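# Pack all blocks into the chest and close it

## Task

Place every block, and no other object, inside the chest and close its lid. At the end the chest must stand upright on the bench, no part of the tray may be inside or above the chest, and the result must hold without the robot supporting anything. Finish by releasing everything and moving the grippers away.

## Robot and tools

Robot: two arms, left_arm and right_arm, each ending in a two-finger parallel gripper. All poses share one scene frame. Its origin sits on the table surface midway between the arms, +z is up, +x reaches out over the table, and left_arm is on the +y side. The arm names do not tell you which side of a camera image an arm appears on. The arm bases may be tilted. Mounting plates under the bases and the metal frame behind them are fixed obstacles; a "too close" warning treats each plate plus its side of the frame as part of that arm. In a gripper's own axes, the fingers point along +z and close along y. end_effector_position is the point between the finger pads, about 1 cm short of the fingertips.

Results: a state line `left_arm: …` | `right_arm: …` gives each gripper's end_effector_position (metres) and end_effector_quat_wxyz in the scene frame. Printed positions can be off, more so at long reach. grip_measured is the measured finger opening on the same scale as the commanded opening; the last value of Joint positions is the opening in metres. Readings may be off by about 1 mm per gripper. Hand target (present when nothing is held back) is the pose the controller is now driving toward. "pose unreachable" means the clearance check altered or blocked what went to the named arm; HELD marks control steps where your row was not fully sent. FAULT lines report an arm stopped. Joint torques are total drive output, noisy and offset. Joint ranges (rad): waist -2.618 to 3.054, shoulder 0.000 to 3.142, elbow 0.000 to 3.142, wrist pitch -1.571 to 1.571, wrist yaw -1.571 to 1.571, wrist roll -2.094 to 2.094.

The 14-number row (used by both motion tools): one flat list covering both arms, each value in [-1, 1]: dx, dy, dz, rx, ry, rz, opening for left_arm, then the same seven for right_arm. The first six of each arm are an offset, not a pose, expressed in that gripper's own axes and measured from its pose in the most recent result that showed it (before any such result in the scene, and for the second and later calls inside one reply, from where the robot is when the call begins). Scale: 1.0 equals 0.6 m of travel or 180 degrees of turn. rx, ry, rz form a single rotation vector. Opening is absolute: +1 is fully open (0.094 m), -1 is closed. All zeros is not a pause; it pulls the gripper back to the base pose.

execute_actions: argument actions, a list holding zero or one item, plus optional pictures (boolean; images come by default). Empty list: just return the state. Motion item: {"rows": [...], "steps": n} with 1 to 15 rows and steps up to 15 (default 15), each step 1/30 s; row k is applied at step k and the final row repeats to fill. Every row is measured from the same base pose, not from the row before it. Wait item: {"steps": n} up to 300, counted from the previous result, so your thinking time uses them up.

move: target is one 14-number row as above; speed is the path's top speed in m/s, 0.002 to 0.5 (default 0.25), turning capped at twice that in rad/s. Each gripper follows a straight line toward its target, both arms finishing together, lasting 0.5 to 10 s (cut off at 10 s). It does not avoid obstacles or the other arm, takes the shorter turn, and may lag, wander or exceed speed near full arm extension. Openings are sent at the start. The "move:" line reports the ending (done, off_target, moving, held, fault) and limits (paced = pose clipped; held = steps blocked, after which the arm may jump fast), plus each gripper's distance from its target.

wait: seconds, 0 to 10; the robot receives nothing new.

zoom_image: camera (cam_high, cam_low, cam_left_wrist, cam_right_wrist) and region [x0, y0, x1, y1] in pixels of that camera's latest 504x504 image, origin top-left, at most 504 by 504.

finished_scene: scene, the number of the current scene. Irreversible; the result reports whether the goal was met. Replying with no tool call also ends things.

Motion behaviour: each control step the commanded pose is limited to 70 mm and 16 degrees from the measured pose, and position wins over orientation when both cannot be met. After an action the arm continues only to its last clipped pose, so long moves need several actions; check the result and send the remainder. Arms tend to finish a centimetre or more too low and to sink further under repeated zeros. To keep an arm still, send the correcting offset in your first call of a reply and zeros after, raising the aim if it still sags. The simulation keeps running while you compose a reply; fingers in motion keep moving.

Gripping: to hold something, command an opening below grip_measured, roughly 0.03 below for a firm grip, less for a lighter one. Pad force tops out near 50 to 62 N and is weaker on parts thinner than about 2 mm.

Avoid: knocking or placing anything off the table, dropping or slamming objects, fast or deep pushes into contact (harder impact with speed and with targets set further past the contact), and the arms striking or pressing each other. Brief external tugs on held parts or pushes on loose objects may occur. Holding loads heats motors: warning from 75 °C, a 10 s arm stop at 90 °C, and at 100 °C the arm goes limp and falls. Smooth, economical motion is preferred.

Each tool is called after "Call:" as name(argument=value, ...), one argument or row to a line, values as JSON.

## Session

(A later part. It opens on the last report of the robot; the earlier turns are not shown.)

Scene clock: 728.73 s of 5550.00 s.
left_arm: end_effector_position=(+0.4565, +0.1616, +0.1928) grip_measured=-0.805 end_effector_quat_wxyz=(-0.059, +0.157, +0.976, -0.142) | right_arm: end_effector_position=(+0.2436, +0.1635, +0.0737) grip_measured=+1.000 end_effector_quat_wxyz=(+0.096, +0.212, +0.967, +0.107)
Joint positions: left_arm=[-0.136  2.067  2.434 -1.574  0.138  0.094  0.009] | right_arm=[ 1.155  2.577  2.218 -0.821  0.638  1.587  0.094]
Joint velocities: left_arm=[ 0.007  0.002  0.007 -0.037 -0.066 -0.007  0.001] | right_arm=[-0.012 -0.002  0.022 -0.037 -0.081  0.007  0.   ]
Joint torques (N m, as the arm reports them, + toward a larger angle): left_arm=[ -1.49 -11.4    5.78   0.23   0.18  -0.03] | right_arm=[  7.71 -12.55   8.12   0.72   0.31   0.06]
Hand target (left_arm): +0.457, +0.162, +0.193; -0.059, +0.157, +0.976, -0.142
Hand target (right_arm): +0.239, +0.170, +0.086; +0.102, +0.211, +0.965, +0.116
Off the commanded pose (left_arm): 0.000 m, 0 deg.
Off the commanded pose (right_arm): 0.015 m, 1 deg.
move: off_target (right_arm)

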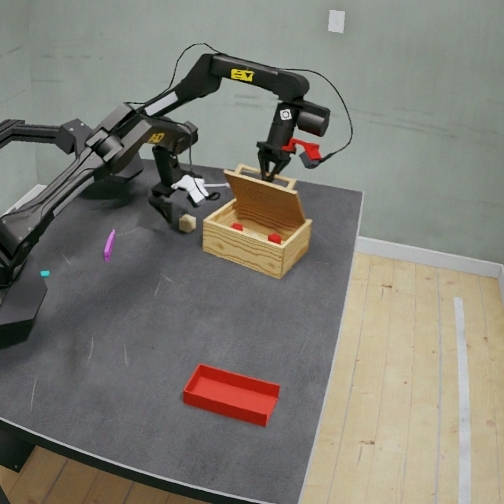

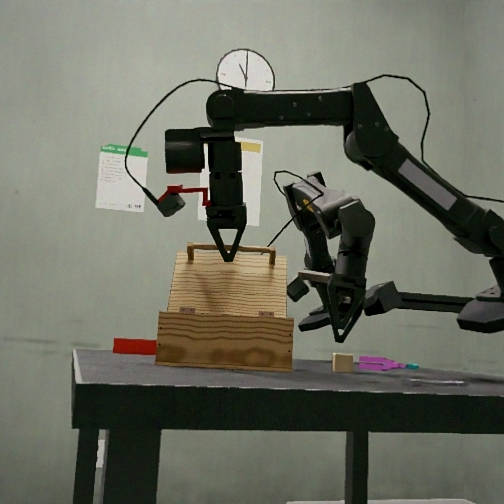

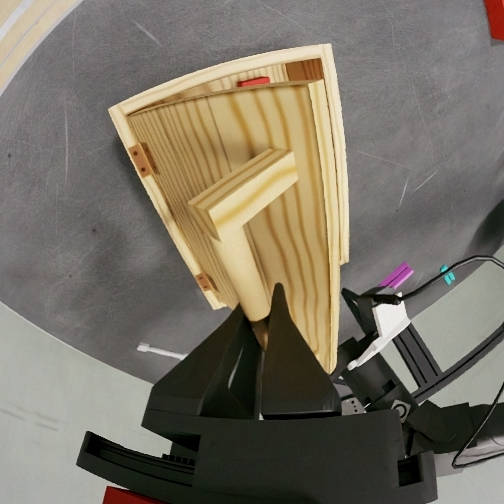

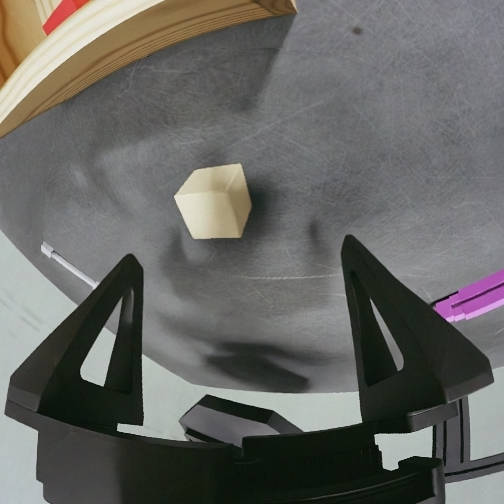

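Call:
move(
  target=[0,0,0,0,0,0,-0.81, 0,0.02,0.07,0,0,0,1],
  speed=0.08,
)

Scene clock: 736.63 s of 5550.00 s.
left_arm: end_effector_position=(+0.4569, +0.1616, +0.1928) grip_measured=-0.805 end_effector_quat_wxyz=(-0.058, +0.156, +0.976, -0.142) | right_arm: end_effector_position=(+0.2539, +0.1782, +0.0309) grip_measured=+1.000 end_effector_quat_wxyz=(+0.094, +0.218, +0.966, +0.104)
Joint positions: left_arm=[-0.136  2.067  2.434 -1.573  0.138  0.093  0.009] | right_arm=[ 1.109  2.742  2.403 -0.818  0.619  1.549  0.094]
Joint velocities: left_arm=[-0.002 -0.007  0.002  0.037 -0.022  0.007 -0.001] | right_arm=[ 0.027  0.017  0.012  0.007 -0.051  0.022  0.   ]
Joint torques (N m, as the arm reports them, + toward a larger angle): left_arm=[ -1.37 -11.51   5.85   0.22   0.19  -0.01] | right_arm=[  6.22 -13.     8.13   0.68   0.1   -0.08]
Hand target (left_arm): +0.457, +0.162, +0.193; -0.059, +0.157, +0.976, -0.142
Hand target (right_arm): +0.257, +0.181, +0.036; +0.096, +0.213, +0.967, +0.107
Off the commanded pose (left_arm): 0.000 m, 0 deg.
Off the commanded pose (right_arm): 0.007 m, 1 deg.
After step 90, 3.87 s passed at rest.
move: done

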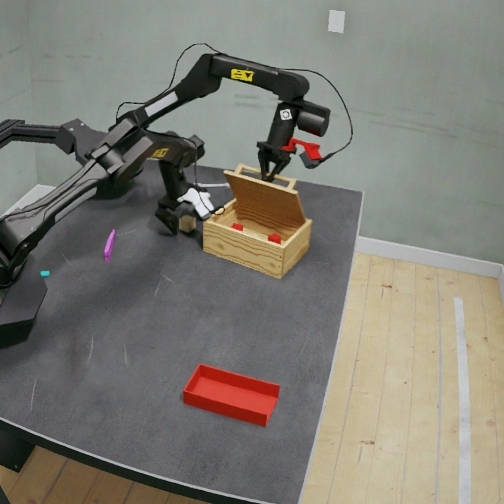

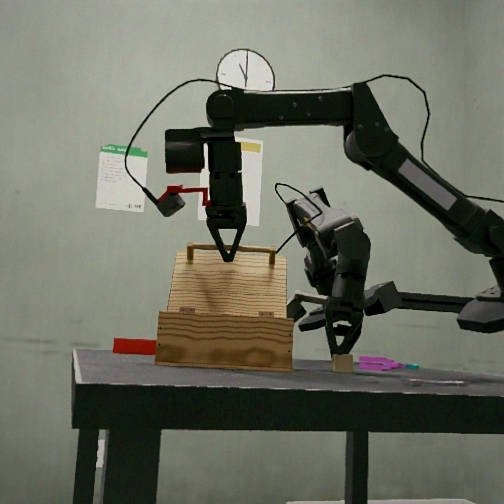

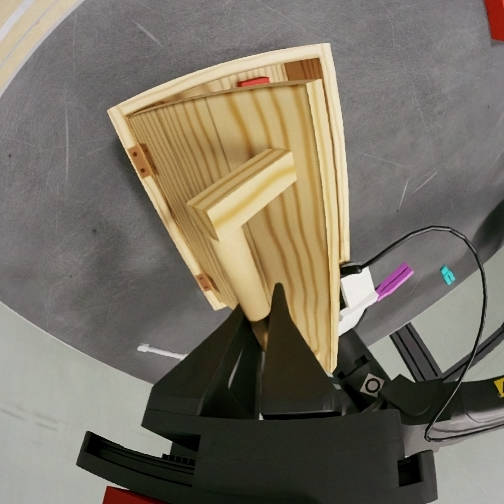

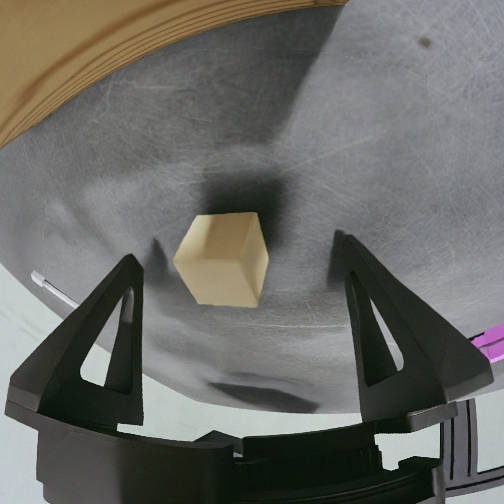

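Call:
move(
  target=[0,0,0,0,0,0,-0.81, 0.012,0.01,0.012,0,0,0,1],
  speed=0.05,
)

Call:
move(
  target=[0,0,0,0,0,0,-0.81, 0,0,0,0,0,0,-0.5],
)

Call:
move(
  target=[0,0,0,0,0,0,-0.81, 0,0,-0.1,0,0,0,-0.5],
  speed=0.1,
)

Scene clock: 741.07 s of 5550.00 s.
left_arm: end_effector_position=(+0.4569, +0.1616, +0.1928) grip_measured=-0.805 end_effector_quat_wxyz=(-0.058, +0.156, +0.976, -0.142) | right_arm: end_effector_position=(+0.2517, +0.1880, +0.0254) grip_measured=+1.000 end_effector_quat_wxyz=(+0.094, +0.218, +0.965, +0.109)
Joint positions: left_arm=[-0.136  2.067  2.434 -1.573  0.138  0.093  0.009] | right_arm=[ 1.112  2.814  2.52  -0.855  0.619  1.548  0.094]
Joint velocities: left_arm=[-0.002 -0.002 -0.012 -0.007 -0.007  0.022  0.   ] | right_arm=[ 0.012  0.027  0.032 -0.066 -0.037 -0.007  0.   ]
Joint torques (N m, as the arm reports them, + toward a larger angle): left_arm=[ -1.48 -11.48   5.82   0.21   0.16  -0.01] | right_arm=[  6.34 -12.47   7.75   0.72   0.1    0.04]
Hand target (left_arm): +0.457, +0.162, +0.193; -0.058, +0.157, +0.976, -0.142
Hand target (right_arm): +0.251, +0.188, +0.024; +0.094, +0.218, +0.966, +0.105
Off the commanded pose (left_arm): 0.000 m, 0 deg.
Off the commanded pose (right_arm): 0.001 m, 0 deg.
After step 90, 0.70 s passed at rest.
move: done

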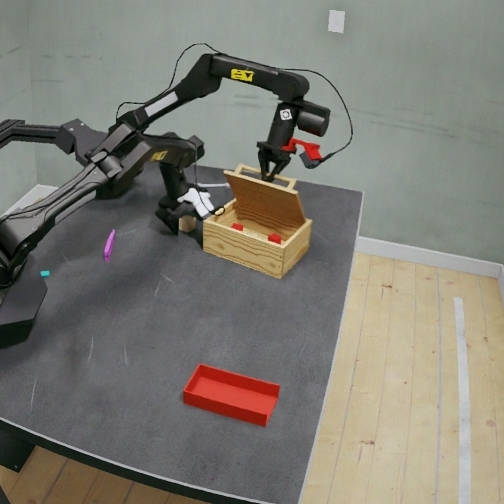

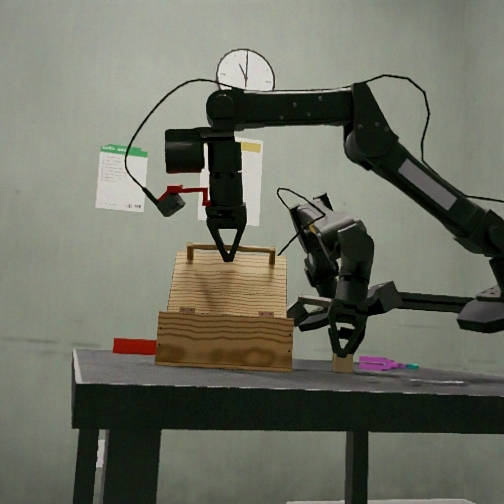

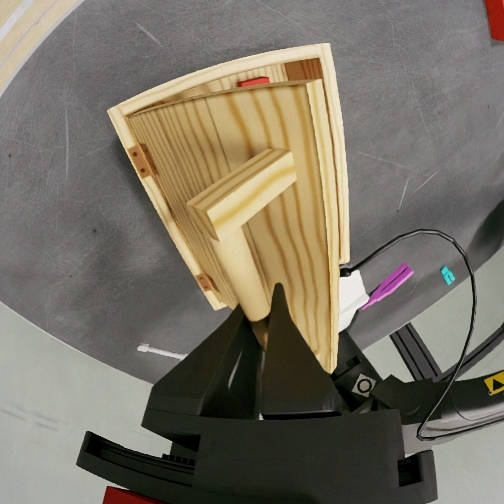

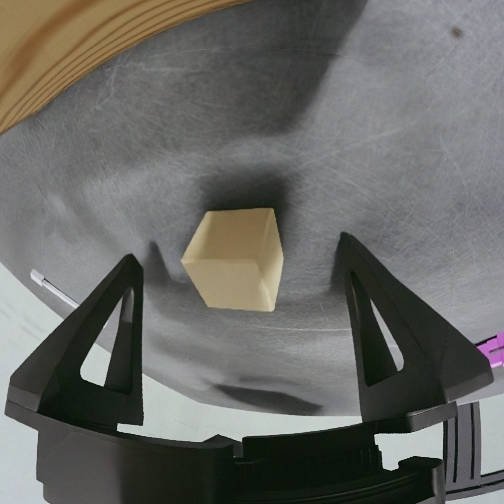

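Scene clock: 741.57 s of 5550.00 s.
left_arm: end_effector_position=(+0.4570, +0.1616, +0.1928) grip_measured=-0.805 end_effector_quat_wxyz=(-0.058, +0.156, +0.976, -0.142) | right_arm: end_effector_position=(+0.2517, +0.1881, +0.0255) grip_measured=-0.290 end_effector_quat_wxyz=(+0.094, +0.218, +0.965, +0.109)
Joint positions: left_arm=[-0.136  2.067  2.434 -1.572  0.138  0.093  0.009] | right_arm=[ 1.112  2.814  2.52  -0.855  0.619  1.548  0.033]
Joint velocities: left_arm=[ 0.007  0.002 -0.012 -0.037 -0.095  0.022 -0.001] | right_arm=[-0.007 -0.022 -0.007  0.037 -0.022 -0.022  0.   ]
Joint torques (N m, as the arm reports them, + toward a larger angle): left_arm=[ -1.54 -11.54   5.76   0.21   0.16  -0.02] | right_arm=[  6.33 -13.41   5.75   0.89   0.09   0.01]
Hand target (left_arm): +0.457, +0.162, +0.193; -0.058, +0.156, +0.976, -0.142
Hand target (right_arm): +0.252, +0.188, +0.026; +0.094, +0.218, +0.965, +0.109
Off the commanded pose (left_arm): 0.000 m, 0 deg.
Off the commanded pose (right_arm): 0.000 m, 0 deg.
move: done

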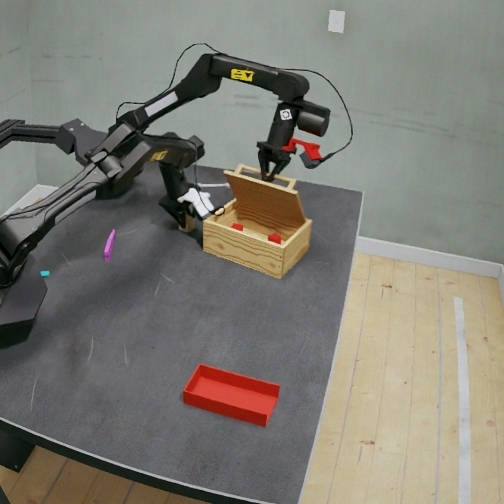

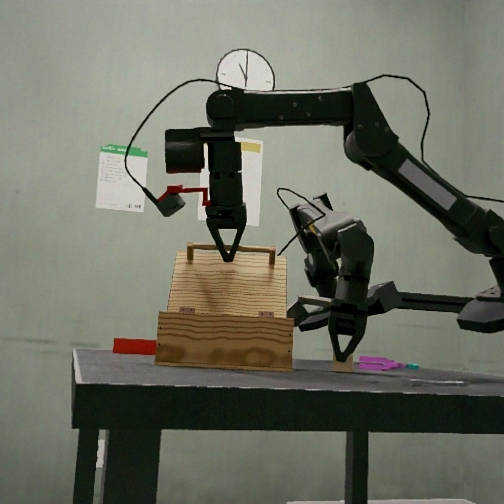

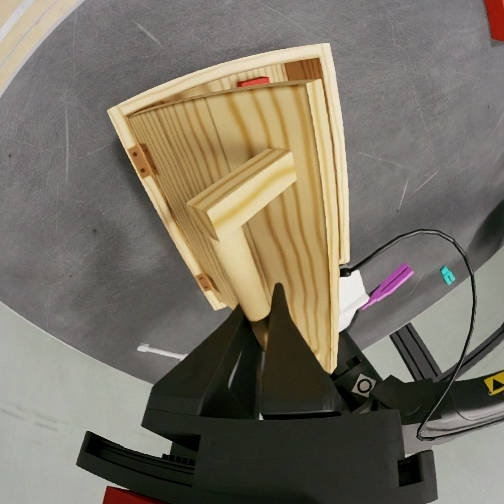

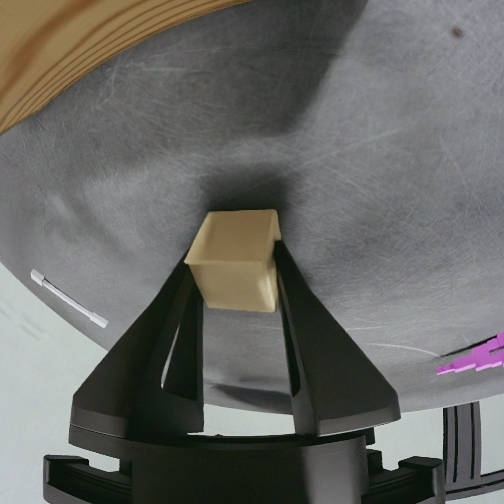

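Scene clock: 742.80 s of 5550.00 s.
left_arm: end_effector_position=(+0.4570, +0.1616, +0.1928) grip_measured=-0.805 end_effector_quat_wxyz=(-0.058, +0.156, +0.976, -0.142) | right_arm: end_effector_position=(+0.2418, +0.1781, +0.0678) grip_measured=-0.290 end_effector_quat_wxyz=(+0.087, +0.221, +0.966, +0.105)
Joint positions: left_arm=[-0.136  2.067  2.434 -1.572  0.138  0.093  0.009] | right_arm=[ 1.155  2.687  2.412 -0.916  0.624  1.612  0.033]
Joint velocities: left_arm=[-0.007 -0.017  0.002  0.007 -0.066  0.007 -0.001] | right_arm=[-0.032 -0.032 -0.012  0.037  0.037  0.022  0.   ]
Joint torques (N m, as the arm reports them, + toward a larger angle): left_arm=[ -1.48 -11.36   5.73   0.22   0.16  -0.05] | right_arm=[  7.76 -15.09   4.91   0.65   0.33   0.07]
Hand target (left_arm): +0.457, +0.162, +0.193; -0.058, +0.156, +0.976, -0.142
Hand target (right_arm): +0.239, +0.178, +0.083; +0.094, +0.218, +0.965, +0.109
Off the commanded pose (left_arm): 0.000 m, 0 deg.
Off the commanded pose (right_arm): 0.016 m, 1 deg.
move: off_target (right_arm)

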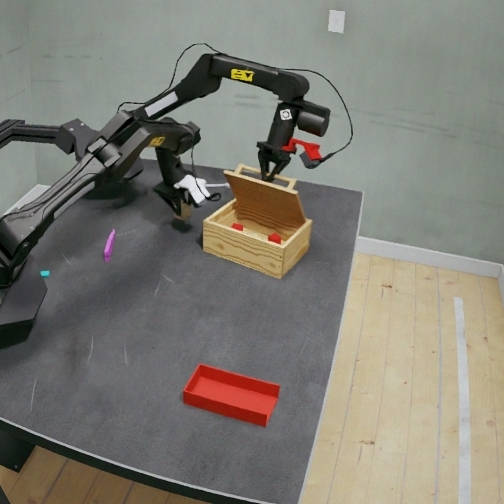

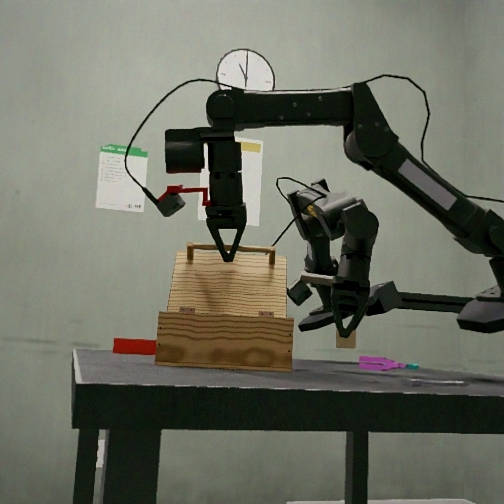

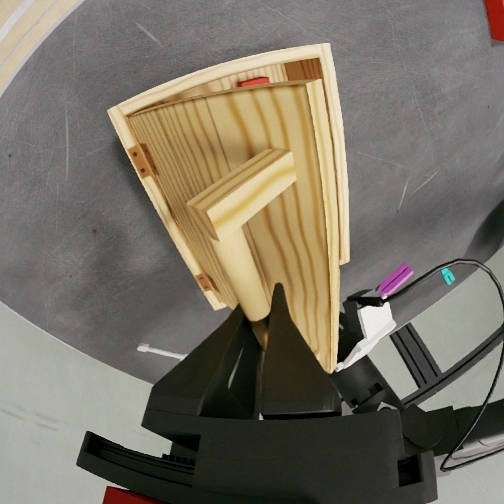

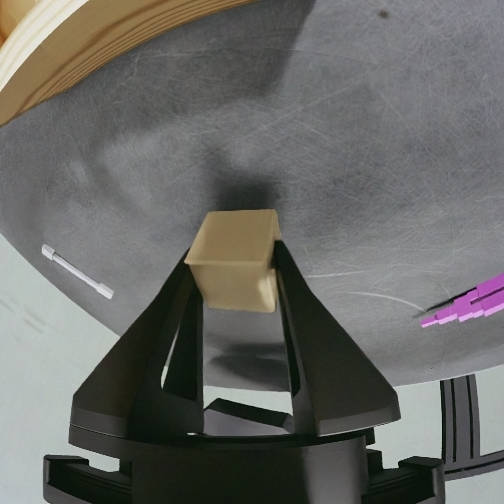

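Call:
move(
  target=[0,0,0,0,0,0,-0.81, -0.2,-0.27,-0.2,0,0,-0.39,-0.5],
  speed=0.2,
)

Scene clock: 757.03 s of 5550.00 s.
left_arm: end_effector_position=(+0.4570, +0.1616, +0.1928) grip_measured=-0.805 end_effector_quat_wxyz=(-0.058, +0.156, +0.976, -0.142) | right_arm: end_effector_position=(+0.2582, -0.0343, +0.1535) grip_measured=-0.292 end_effector_quat_wxyz=(+0.127, -0.373, +0.919, +0.030)
Joint positions: left_arm=[-0.136  2.067  2.434 -1.572  0.138  0.093  0.009] | right_arm=[ 1.08   1.71   1.196 -0.646  0.598  0.315  0.033]
Joint velocities: left_arm=[ 0.012  0.007 -0.012 -0.081 -0.007 -0.051 -0.001] | right_arm=[ 0.007  0.012 -0.012  0.037  0.022 -0.022 -0.   ]
Joint torques (N m, as the arm reports them, + toward a larger angle): left_arm=[ -1.52 -11.49   5.74   0.27   0.18  -0.05] | right_arm=[ 3.12 -9.47  4.63  0.85  0.04 -0.09]
Hand target (left_arm): +0.457, +0.162, +0.193; -0.058, +0.156, +0.976, -0.142
Hand target (right_arm): +0.260, -0.037, +0.159; +0.131, -0.374, +0.917, +0.035
Off the commanded pose (left_arm): 0.000 m, 0 deg.
Off the commanded pose (right_arm): 0.007 m, 1 deg.
After step 90, 7.60 s passed at rest.
move: done

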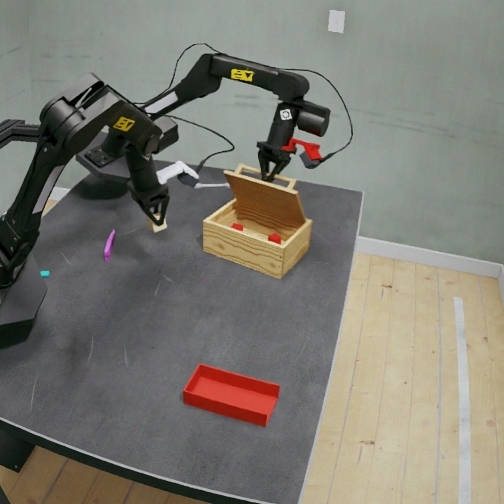

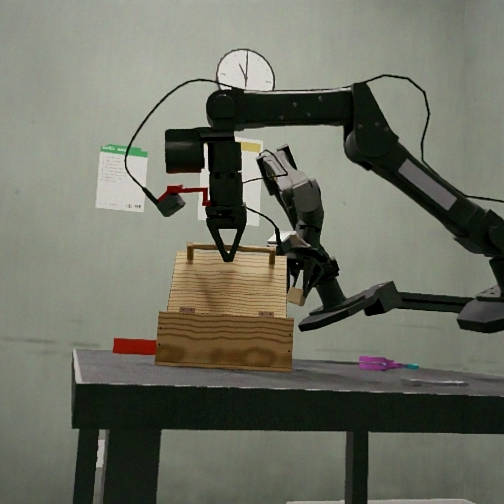

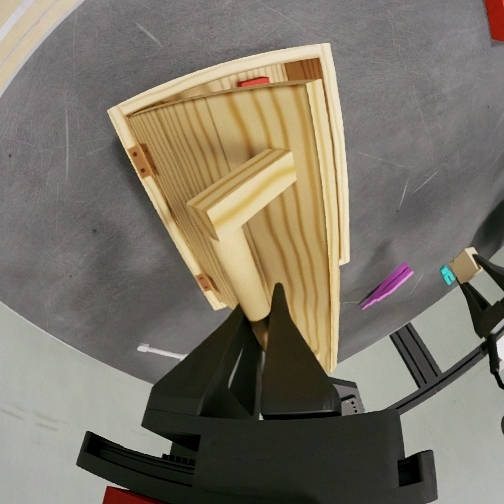

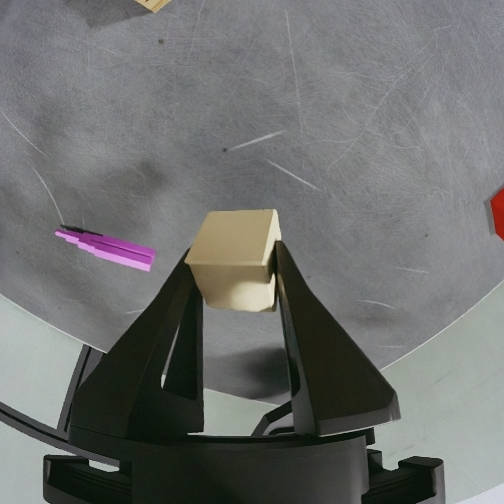

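Call:
move(
  target=[0,0,0,0,0,0,-0.81, -0.29,-0.12,0.06,0,-0.08,0,-0.5],
  speed=0.15,
)

Scene clock: 762.53 s of 5550.00 s.
left_arm: end_effector_position=(+0.4570, +0.1616, +0.1928) grip_measured=-0.805 end_effector_quat_wxyz=(-0.058, +0.156, +0.976, -0.142) | right_arm: end_effector_position=(+0.4272, +0.0270, +0.1507) grip_measured=-0.292 end_effector_quat_wxyz=(+0.222, -0.366, +0.901, +0.063)
Joint positions: left_arm=[-0.136  2.067  2.434 -1.572  0.138  0.093  0.009] | right_arm=[ 0.803  1.962  1.67  -0.494  0.475 -0.073  0.033]
Joint velocities: left_arm=[ 0.012 -0.002  0.012  0.037  0.007  0.081 -0.001] | right_arm=[-0.012 -0.012 -0.002 -0.007  0.007  0.037  0.001]
Joint torques (N m, as the arm reports them, + toward a larger angle): left_arm=[ -1.49 -11.39   5.79   0.22   0.18  -0.03] | right_arm=[  4.09 -10.63   8.67   1.43  -0.08  -0.09]
Hand target (left_arm): +0.457, +0.162, +0.193; -0.058, +0.156, +0.976, -0.142
Hand target (right_arm): +0.435, +0.036, +0.162; +0.238, -0.364, +0.897, +0.075
Off the commanded pose (left_arm): 0.000 m, 0 deg.
Off the commanded pose (right_arm): 0.020 m, 3 deg.
After step 90, 0.73 s passed at rest.
move: off_target (right_arm)

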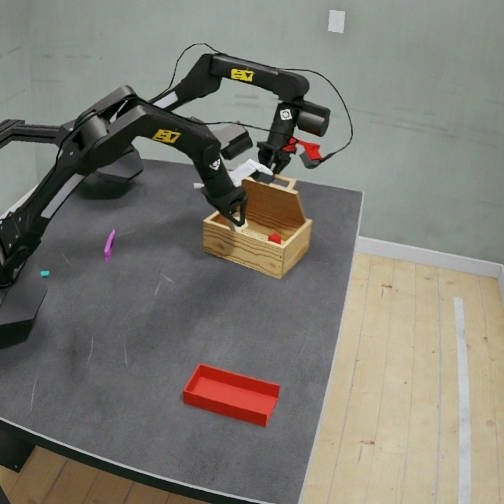

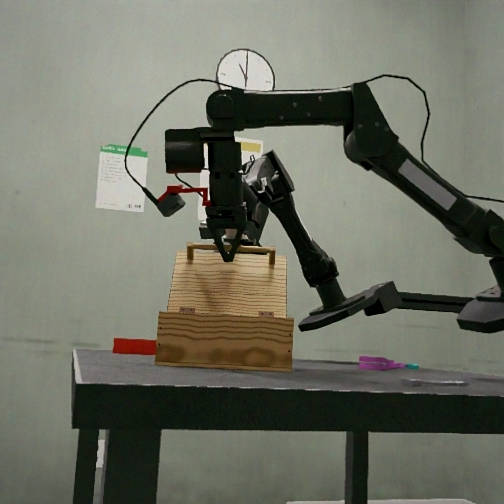

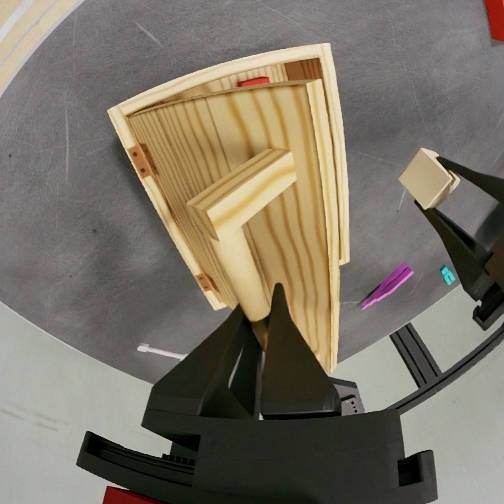

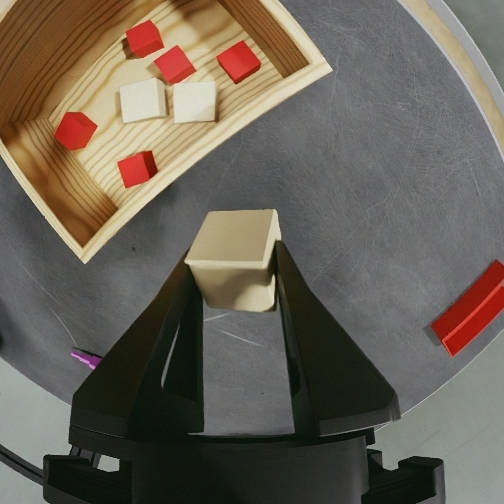

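Call:
move(
  target=[0,0,0,0,0,0,-0.81, -0.1,0.07,0.06,0,0,0,-0.5],
  speed=0.1,
)

Scene clock: 768.63 s of 5550.00 s.
left_arm: end_effector_position=(+0.4571, +0.1620, +0.1927) grip_measured=-0.805 end_effector_quat_wxyz=(-0.058, +0.156, +0.976, -0.142) | right_arm: end_effector_position=(+0.4501, +0.0943, +0.1272) grip_measured=-0.292 end_effector_quat_wxyz=(+0.210, -0.368, +0.904, +0.054)
Joint positions: left_arm=[-0.135  2.067  2.434 -1.572  0.137  0.093  0.009] | right_arm=[ 0.829  2.332  2.227 -0.722  0.503 -0.039  0.033]
Joint velocities: left_arm=[-0.007  0.007 -0.012  0.066  0.095  0.022  0.001] | right_arm=[-0.002  0.017 -0.007 -0.066 -0.022  0.022  0.   ]
Joint torques (N m, as the arm reports them, + toward a larger angle): left_arm=[ -1.44 -11.42   5.67   0.25   0.13   0.05] | right_arm=[  6.74 -13.22   8.79   1.16   0.14   0.07]
Hand target (left_arm): +0.457, +0.162, +0.193; -0.058, +0.156, +0.976, -0.142
Hand target (right_arm): +0.447, +0.105, +0.143; +0.223, -0.366, +0.901, +0.063
Off the commanded pose (left_arm): 0.000 m, 0 deg.
Off the commanded pose (right_arm): 0.020 m, 2 deg.
After step 90, 1.73 s passed at rest.
move: off_target (right_arm)

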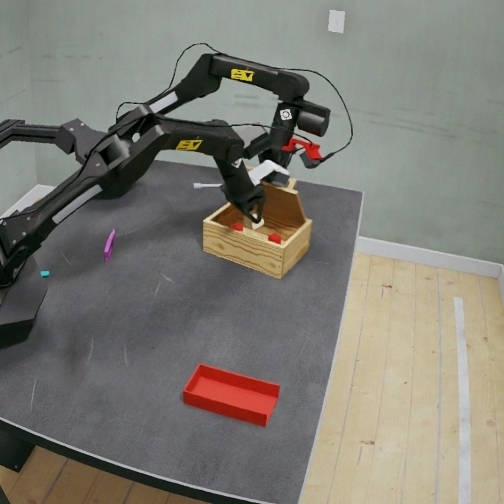

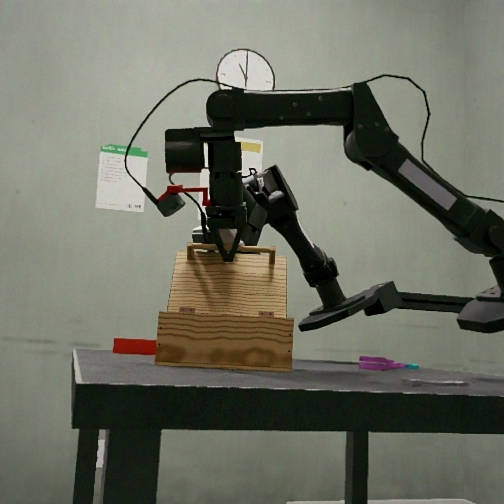

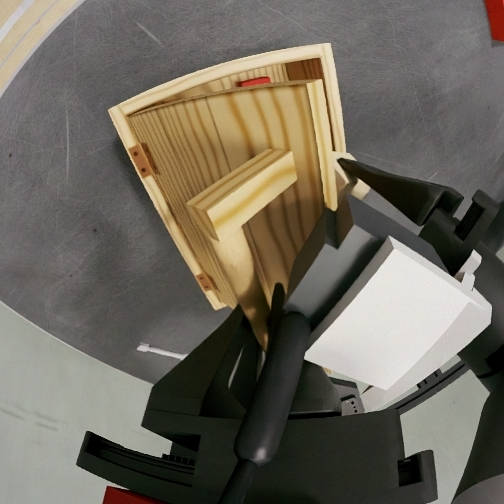

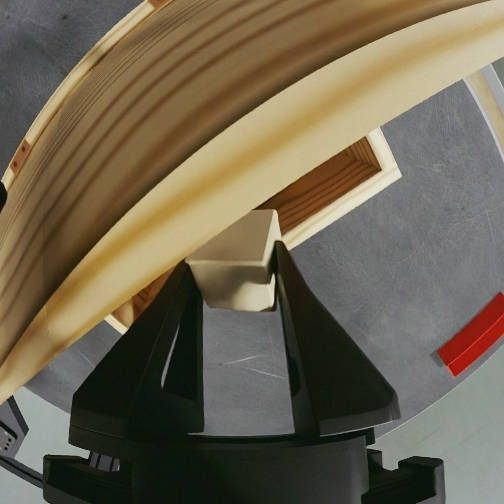

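Call:
move(
  target=[0,0,0,0,0,0,-0.81, 0,0,0,0,0,0,-0.1],
)

Call:
move(
  target=[0,0,0,0,0,0,-0.81, 0.2,-0.1,-0.2,0,0,0,-0.1],
  speed=0.15,
)

Scene clock: 772.80 s of 5550.00 s.
left_arm: end_effector_position=(+0.4571, +0.1620, +0.1927) grip_measured=-0.805 end_effector_quat_wxyz=(-0.058, +0.156, +0.976, -0.142) | right_arm: end_effector_position=(+0.4495, +0.0938, +0.1268) grip_measured=-0.103 end_effector_quat_wxyz=(+0.209, -0.369, +0.904, +0.053)
Joint positions: left_arm=[-0.135  2.067  2.434 -1.572  0.137  0.093  0.009] | right_arm=[ 0.829  2.332  2.227 -0.726  0.503 -0.039  0.042]
Joint velocities: left_arm=[-0.012 -0.022  0.002 -0.007  0.022  0.007  0.001] | right_arm=[ 0.002 -0.027 -0.002 -0.007  0.007 -0.066  0.001]
Joint torques (N m, as the arm reports them, + toward a larger angle): left_arm=[ -1.57 -11.42   5.53   0.2    0.19  -0.03] | right_arm=[  4.83 -13.01   6.23   1.26   0.04   0.01]
Hand target (left_arm): +0.457, +0.162, +0.193; -0.058, +0.156, +0.976, -0.142
Hand target (right_arm): +0.450, +0.094, +0.127; +0.210, -0.368, +0.904, +0.054
Off the commanded pose (left_arm): 0.000 m, 0 deg.
Off the commanded pose (right_arm): 0.001 m, 0 deg.
After step 90, 0.47 s passed at rest.
move: done

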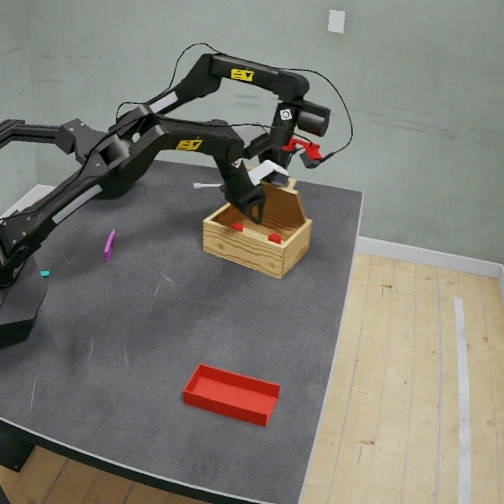

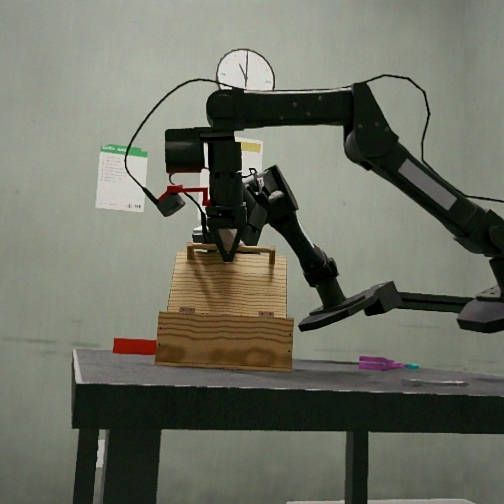

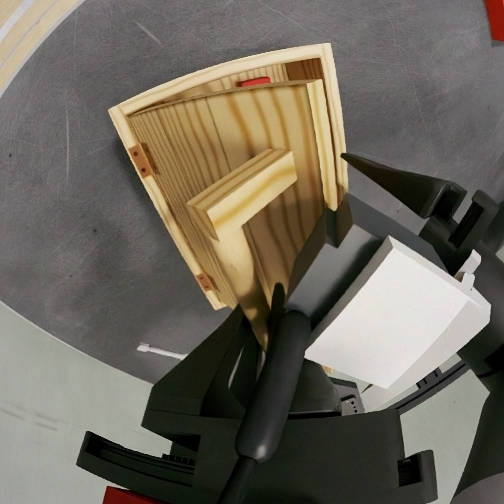

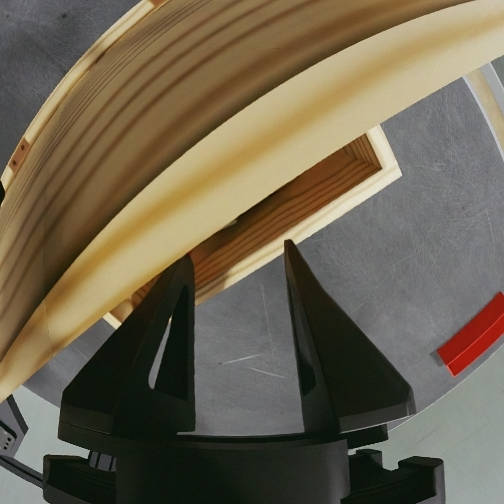

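Scene clock: 774.37 s of 5550.00 s.
left_arm: end_effector_position=(+0.4565, +0.1607, +0.1918) grip_measured=-0.805 end_effector_quat_wxyz=(-0.060, +0.156, +0.975, -0.144) | right_arm: end_effector_position=(+0.3735, -0.0563, +0.1838) grip_measured=-0.103 end_effector_quat_wxyz=(+0.198, -0.375, +0.905, +0.047)
Joint positions: left_arm=[-0.136  2.07   2.434 -1.573  0.142  0.093  0.009] | right_arm=[ 0.827  1.603  1.292 -0.547  0.503 -0.039  0.042]
Joint velocities: left_arm=[ 0.017  0.007 -0.012  0.022 -0.007 -0.007 -0.   ] | right_arm=[-0.007  0.012 -0.002  0.022 -0.007  0.022 -0.001]
Joint torques (N m, as the arm reports them, + toward a larger angle): left_arm=[ -1.39 -11.69   5.71   0.21   0.14  -0.06] | right_arm=[ 2.6  -9.87  4.96  1.38  0.01 -0.02]
Hand target (left_arm): +0.457, +0.162, +0.193; -0.058, +0.156, +0.976, -0.142
Hand target (right_arm): +0.376, -0.057, +0.190; +0.209, -0.369, +0.904, +0.053
Off the commanded pose (left_arm): 0.002 m, 0 deg.
Off the commanded pose (right_arm): 0.005 m, 2 deg.
move: done

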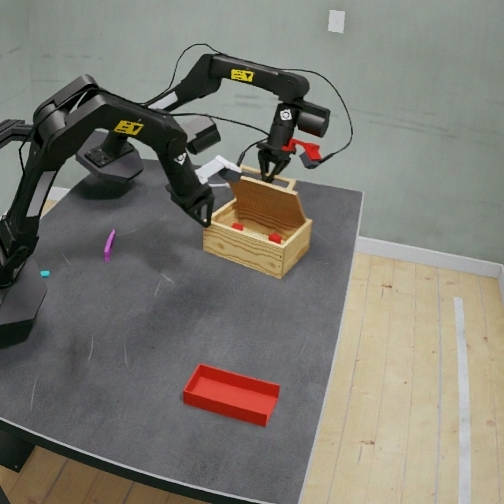

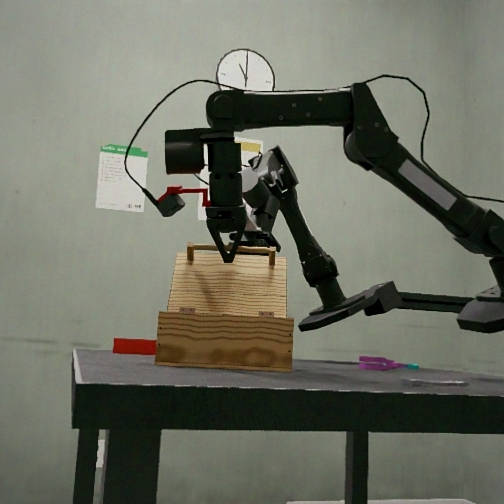

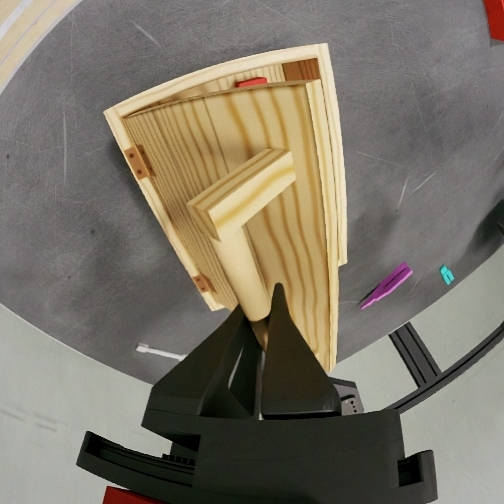

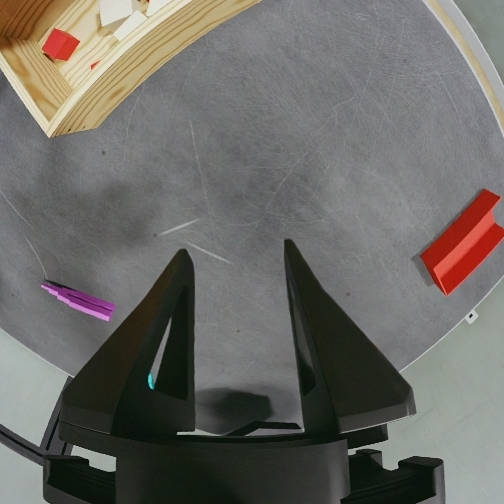

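Now close the lid; right retreats further.

Call:
move(
  target=[0,-0.055,0.05,0,0,0,-0.81, 0.2,0,0,0,0,0,-0.1],
  speed=0.06,
)

Call:
move(
  target=[0,-0.04,0.08,0,0,0,-0.81, 0,0,0,0,0,0,-0.1],
  speed=0.06,
)

Call:
move(
  target=[0,0.007,0.09,0,0,0,-0.81, 0,0,0,0,0,0,-0.1],
  speed=0.06,
)

Scene clock: 782.63 s of 5550.00 s.
left_arm: end_effector_position=(+0.4449, +0.1224, +0.1661) grip_measured=-0.806 end_effector_quat_wxyz=(-0.065, +0.157, +0.974, -0.149) | right_arm: end_effector_position=(+0.2914, -0.1373, +0.1309) grip_measured=-0.103 end_effector_quat_wxyz=(+0.182, -0.382, +0.905, +0.037)
Joint positions: left_arm=[-0.222  2.053  2.272 -1.427  0.121  0.014  0.009] | right_arm=[ 0.815  1.328  0.729 -0.298  0.501 -0.044  0.042]
Joint velocities: left_arm=[-0.017 -0.012 -0.017 -0.037  0.022 -0.007  0.   ] | right_arm=[-0.002 -0.002 -0.007  0.095 -0.022 -0.007 -0.001]
Joint torques (N m, as the arm reports them, + toward a larger angle): left_arm=[ -2.65 -13.11   4.61   0.27   0.09  -0.12] | right_arm=[ 1.23 -7.31  4.55  1.37 -0.07 -0.07]
Hand target (left_arm): +0.443, +0.123, +0.173; -0.060, +0.157, +0.975, -0.144
Hand target (right_arm): +0.297, -0.136, +0.138; +0.198, -0.375, +0.905, +0.046
Off the commanded pose (left_arm): 0.008 m, 1 deg.
Off the commanded pose (right_arm): 0.008 m, 2 deg.
After step 90, 3.00 s passed at rest.
move: done

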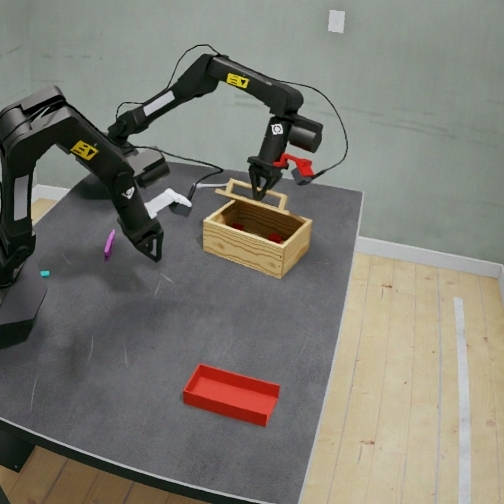

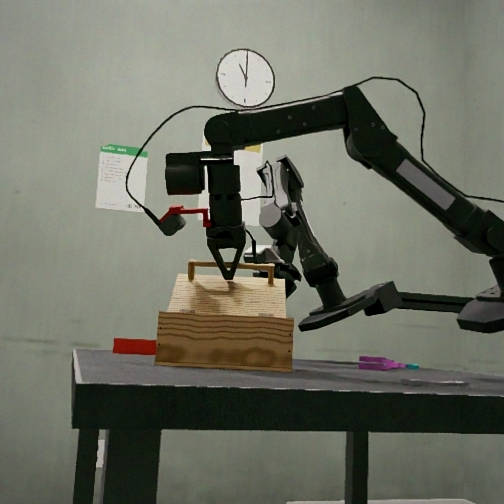

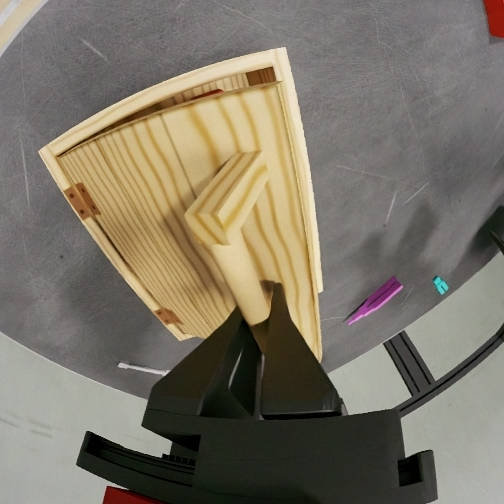

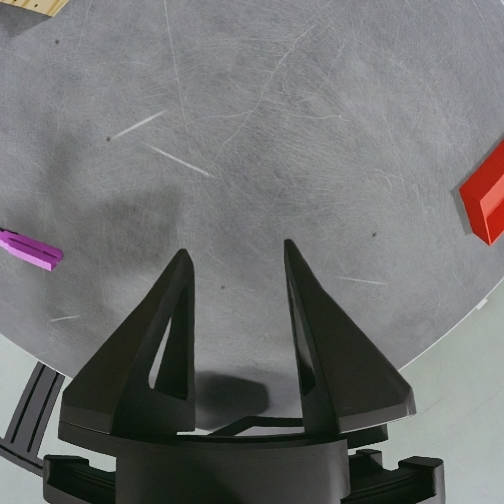

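Scene clock: 783.83 s of 5550.00 s.
left_arm: end_effector_position=(+0.4375, +0.0960, +0.1305) grip_measured=-0.806 end_effector_quat_wxyz=(-0.057, +0.155, +0.976, -0.143) | right_arm: end_effector_position=(+0.2915, -0.1373, +0.1310) grip_measured=-0.103 end_effector_quat_wxyz=(+0.182, -0.382, +0.905, +0.037)
Joint positions: left_arm=[-0.276  2.053  2.113 -1.248  0.088 -0.04   0.009] | right_arm=[ 0.815  1.328  0.729 -0.297  0.501 -0.044  0.042]
Joint velocities: left_arm=[ 0.017 -0.007 -0.012 -0.007 -0.007 -0.037 -0.   ] | right_arm=[ 0.002 -0.017  0.007  0.051 -0.007 -0.037  0.   ]
Joint torques (N m, as the arm reports them, + toward a larger angle): left_arm=[ -3.45 -11.18   4.65   0.34   0.26  -0.19] | right_arm=[ 1.7  -5.06  5.28  1.11  0.05  0.  ]
Hand target (left_arm): +0.430, +0.088, +0.128; -0.065, +0.157, +0.974, -0.148
Hand target (right_arm): +0.291, -0.137, +0.131; +0.182, -0.382, +0.905, +0.037
Off the commanded pose (left_arm): 0.012 m, 1 deg.
Off the commanded pose (right_arm): 0.000 m, 0 deg.
move: off_target (left_arm)

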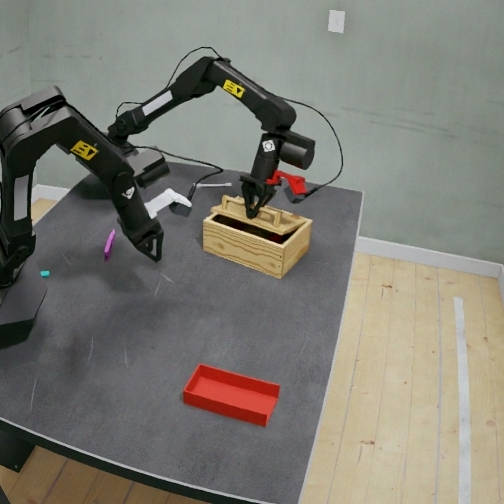

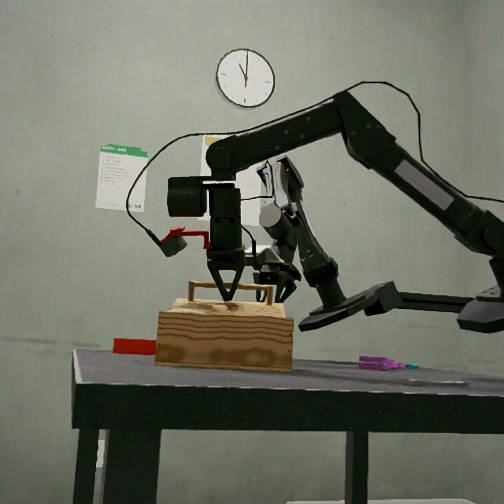

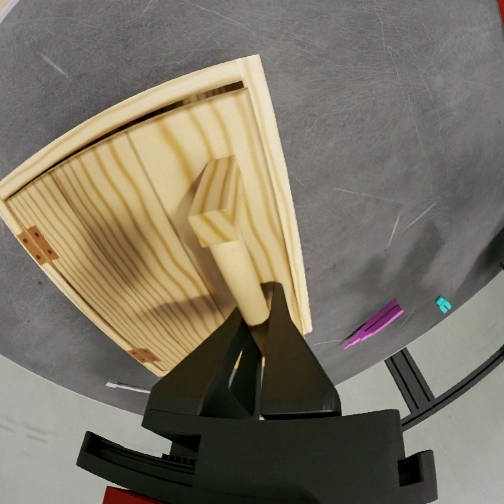

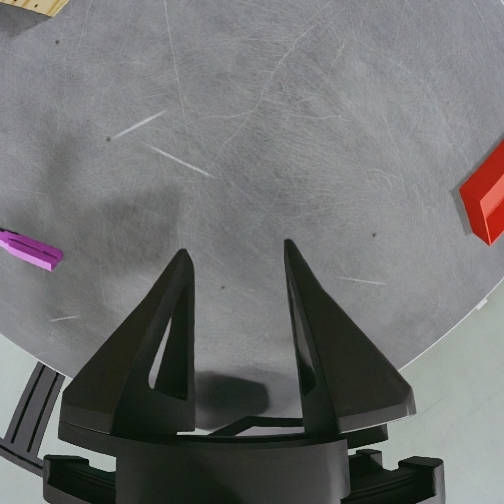

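Scene clock: 784.97 s of 5550.00 s.
left_arm: end_effector_position=(+0.4342, +0.0882, +0.0994) grip_measured=-0.807 end_effector_quat_wxyz=(-0.053, +0.155, +0.975, -0.149) | right_arm: end_effector_position=(+0.2915, -0.1373, +0.1310) grip_measured=-0.103 end_effector_quat_wxyz=(+0.182, -0.382, +0.905, +0.037)
Joint positions: left_arm=[-0.276  2.073  2.02  -1.127  0.097 -0.04   0.009] | right_arm=[ 0.815  1.328  0.729 -0.297  0.501 -0.044  0.042]
Joint velocities: left_arm=[-0.022 -0.022 -0.012  0.051 -0.066 -0.081  0.001] | right_arm=[ 0.002  0.007 -0.007  0.007 -0.007 -0.007  0.   ]
Joint torques (N m, as the arm reports them, + toward a larger angle): left_arm=[-2.39 -9.79  2.9   0.86  0.1  -0.06] | right_arm=[ 1.69 -5.07  5.28  1.12  0.04  0.01]
Hand target (left_arm): +0.430, +0.086, +0.079; -0.057, +0.156, +0.976, -0.143
Hand target (right_arm): +0.291, -0.137, +0.131; +0.182, -0.382, +0.905, +0.037
Off the commanded pose (left_arm): 0.022 m, 1 deg.
Off the commanded pose (right_arm): 0.000 m, 0 deg.
move: off_target (left_arm)

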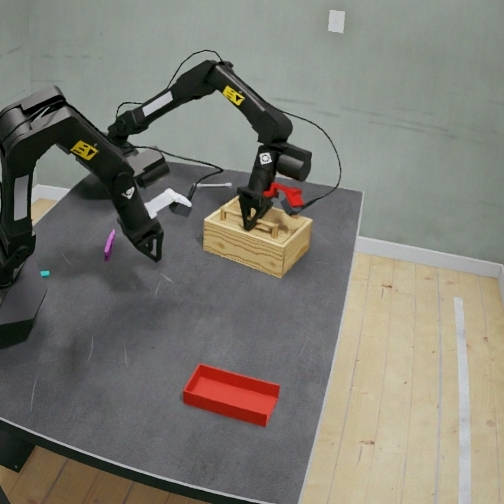

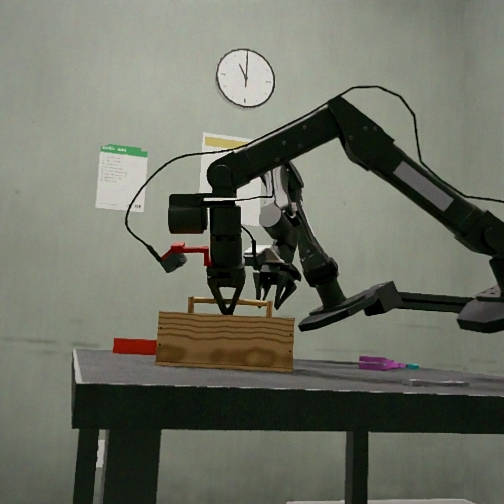

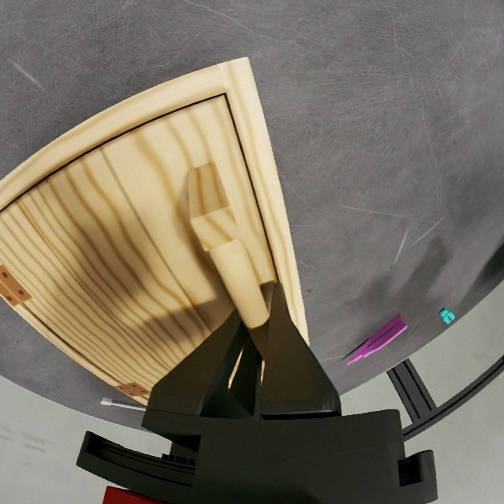

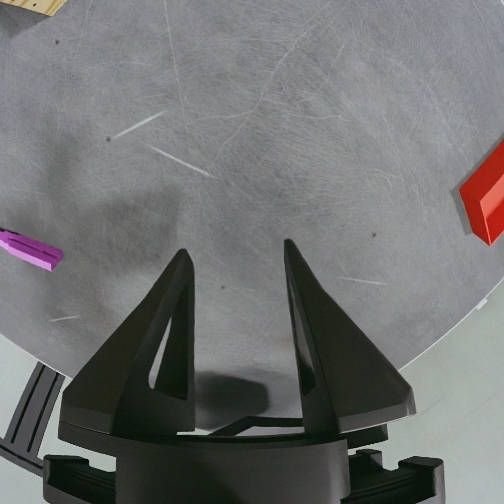

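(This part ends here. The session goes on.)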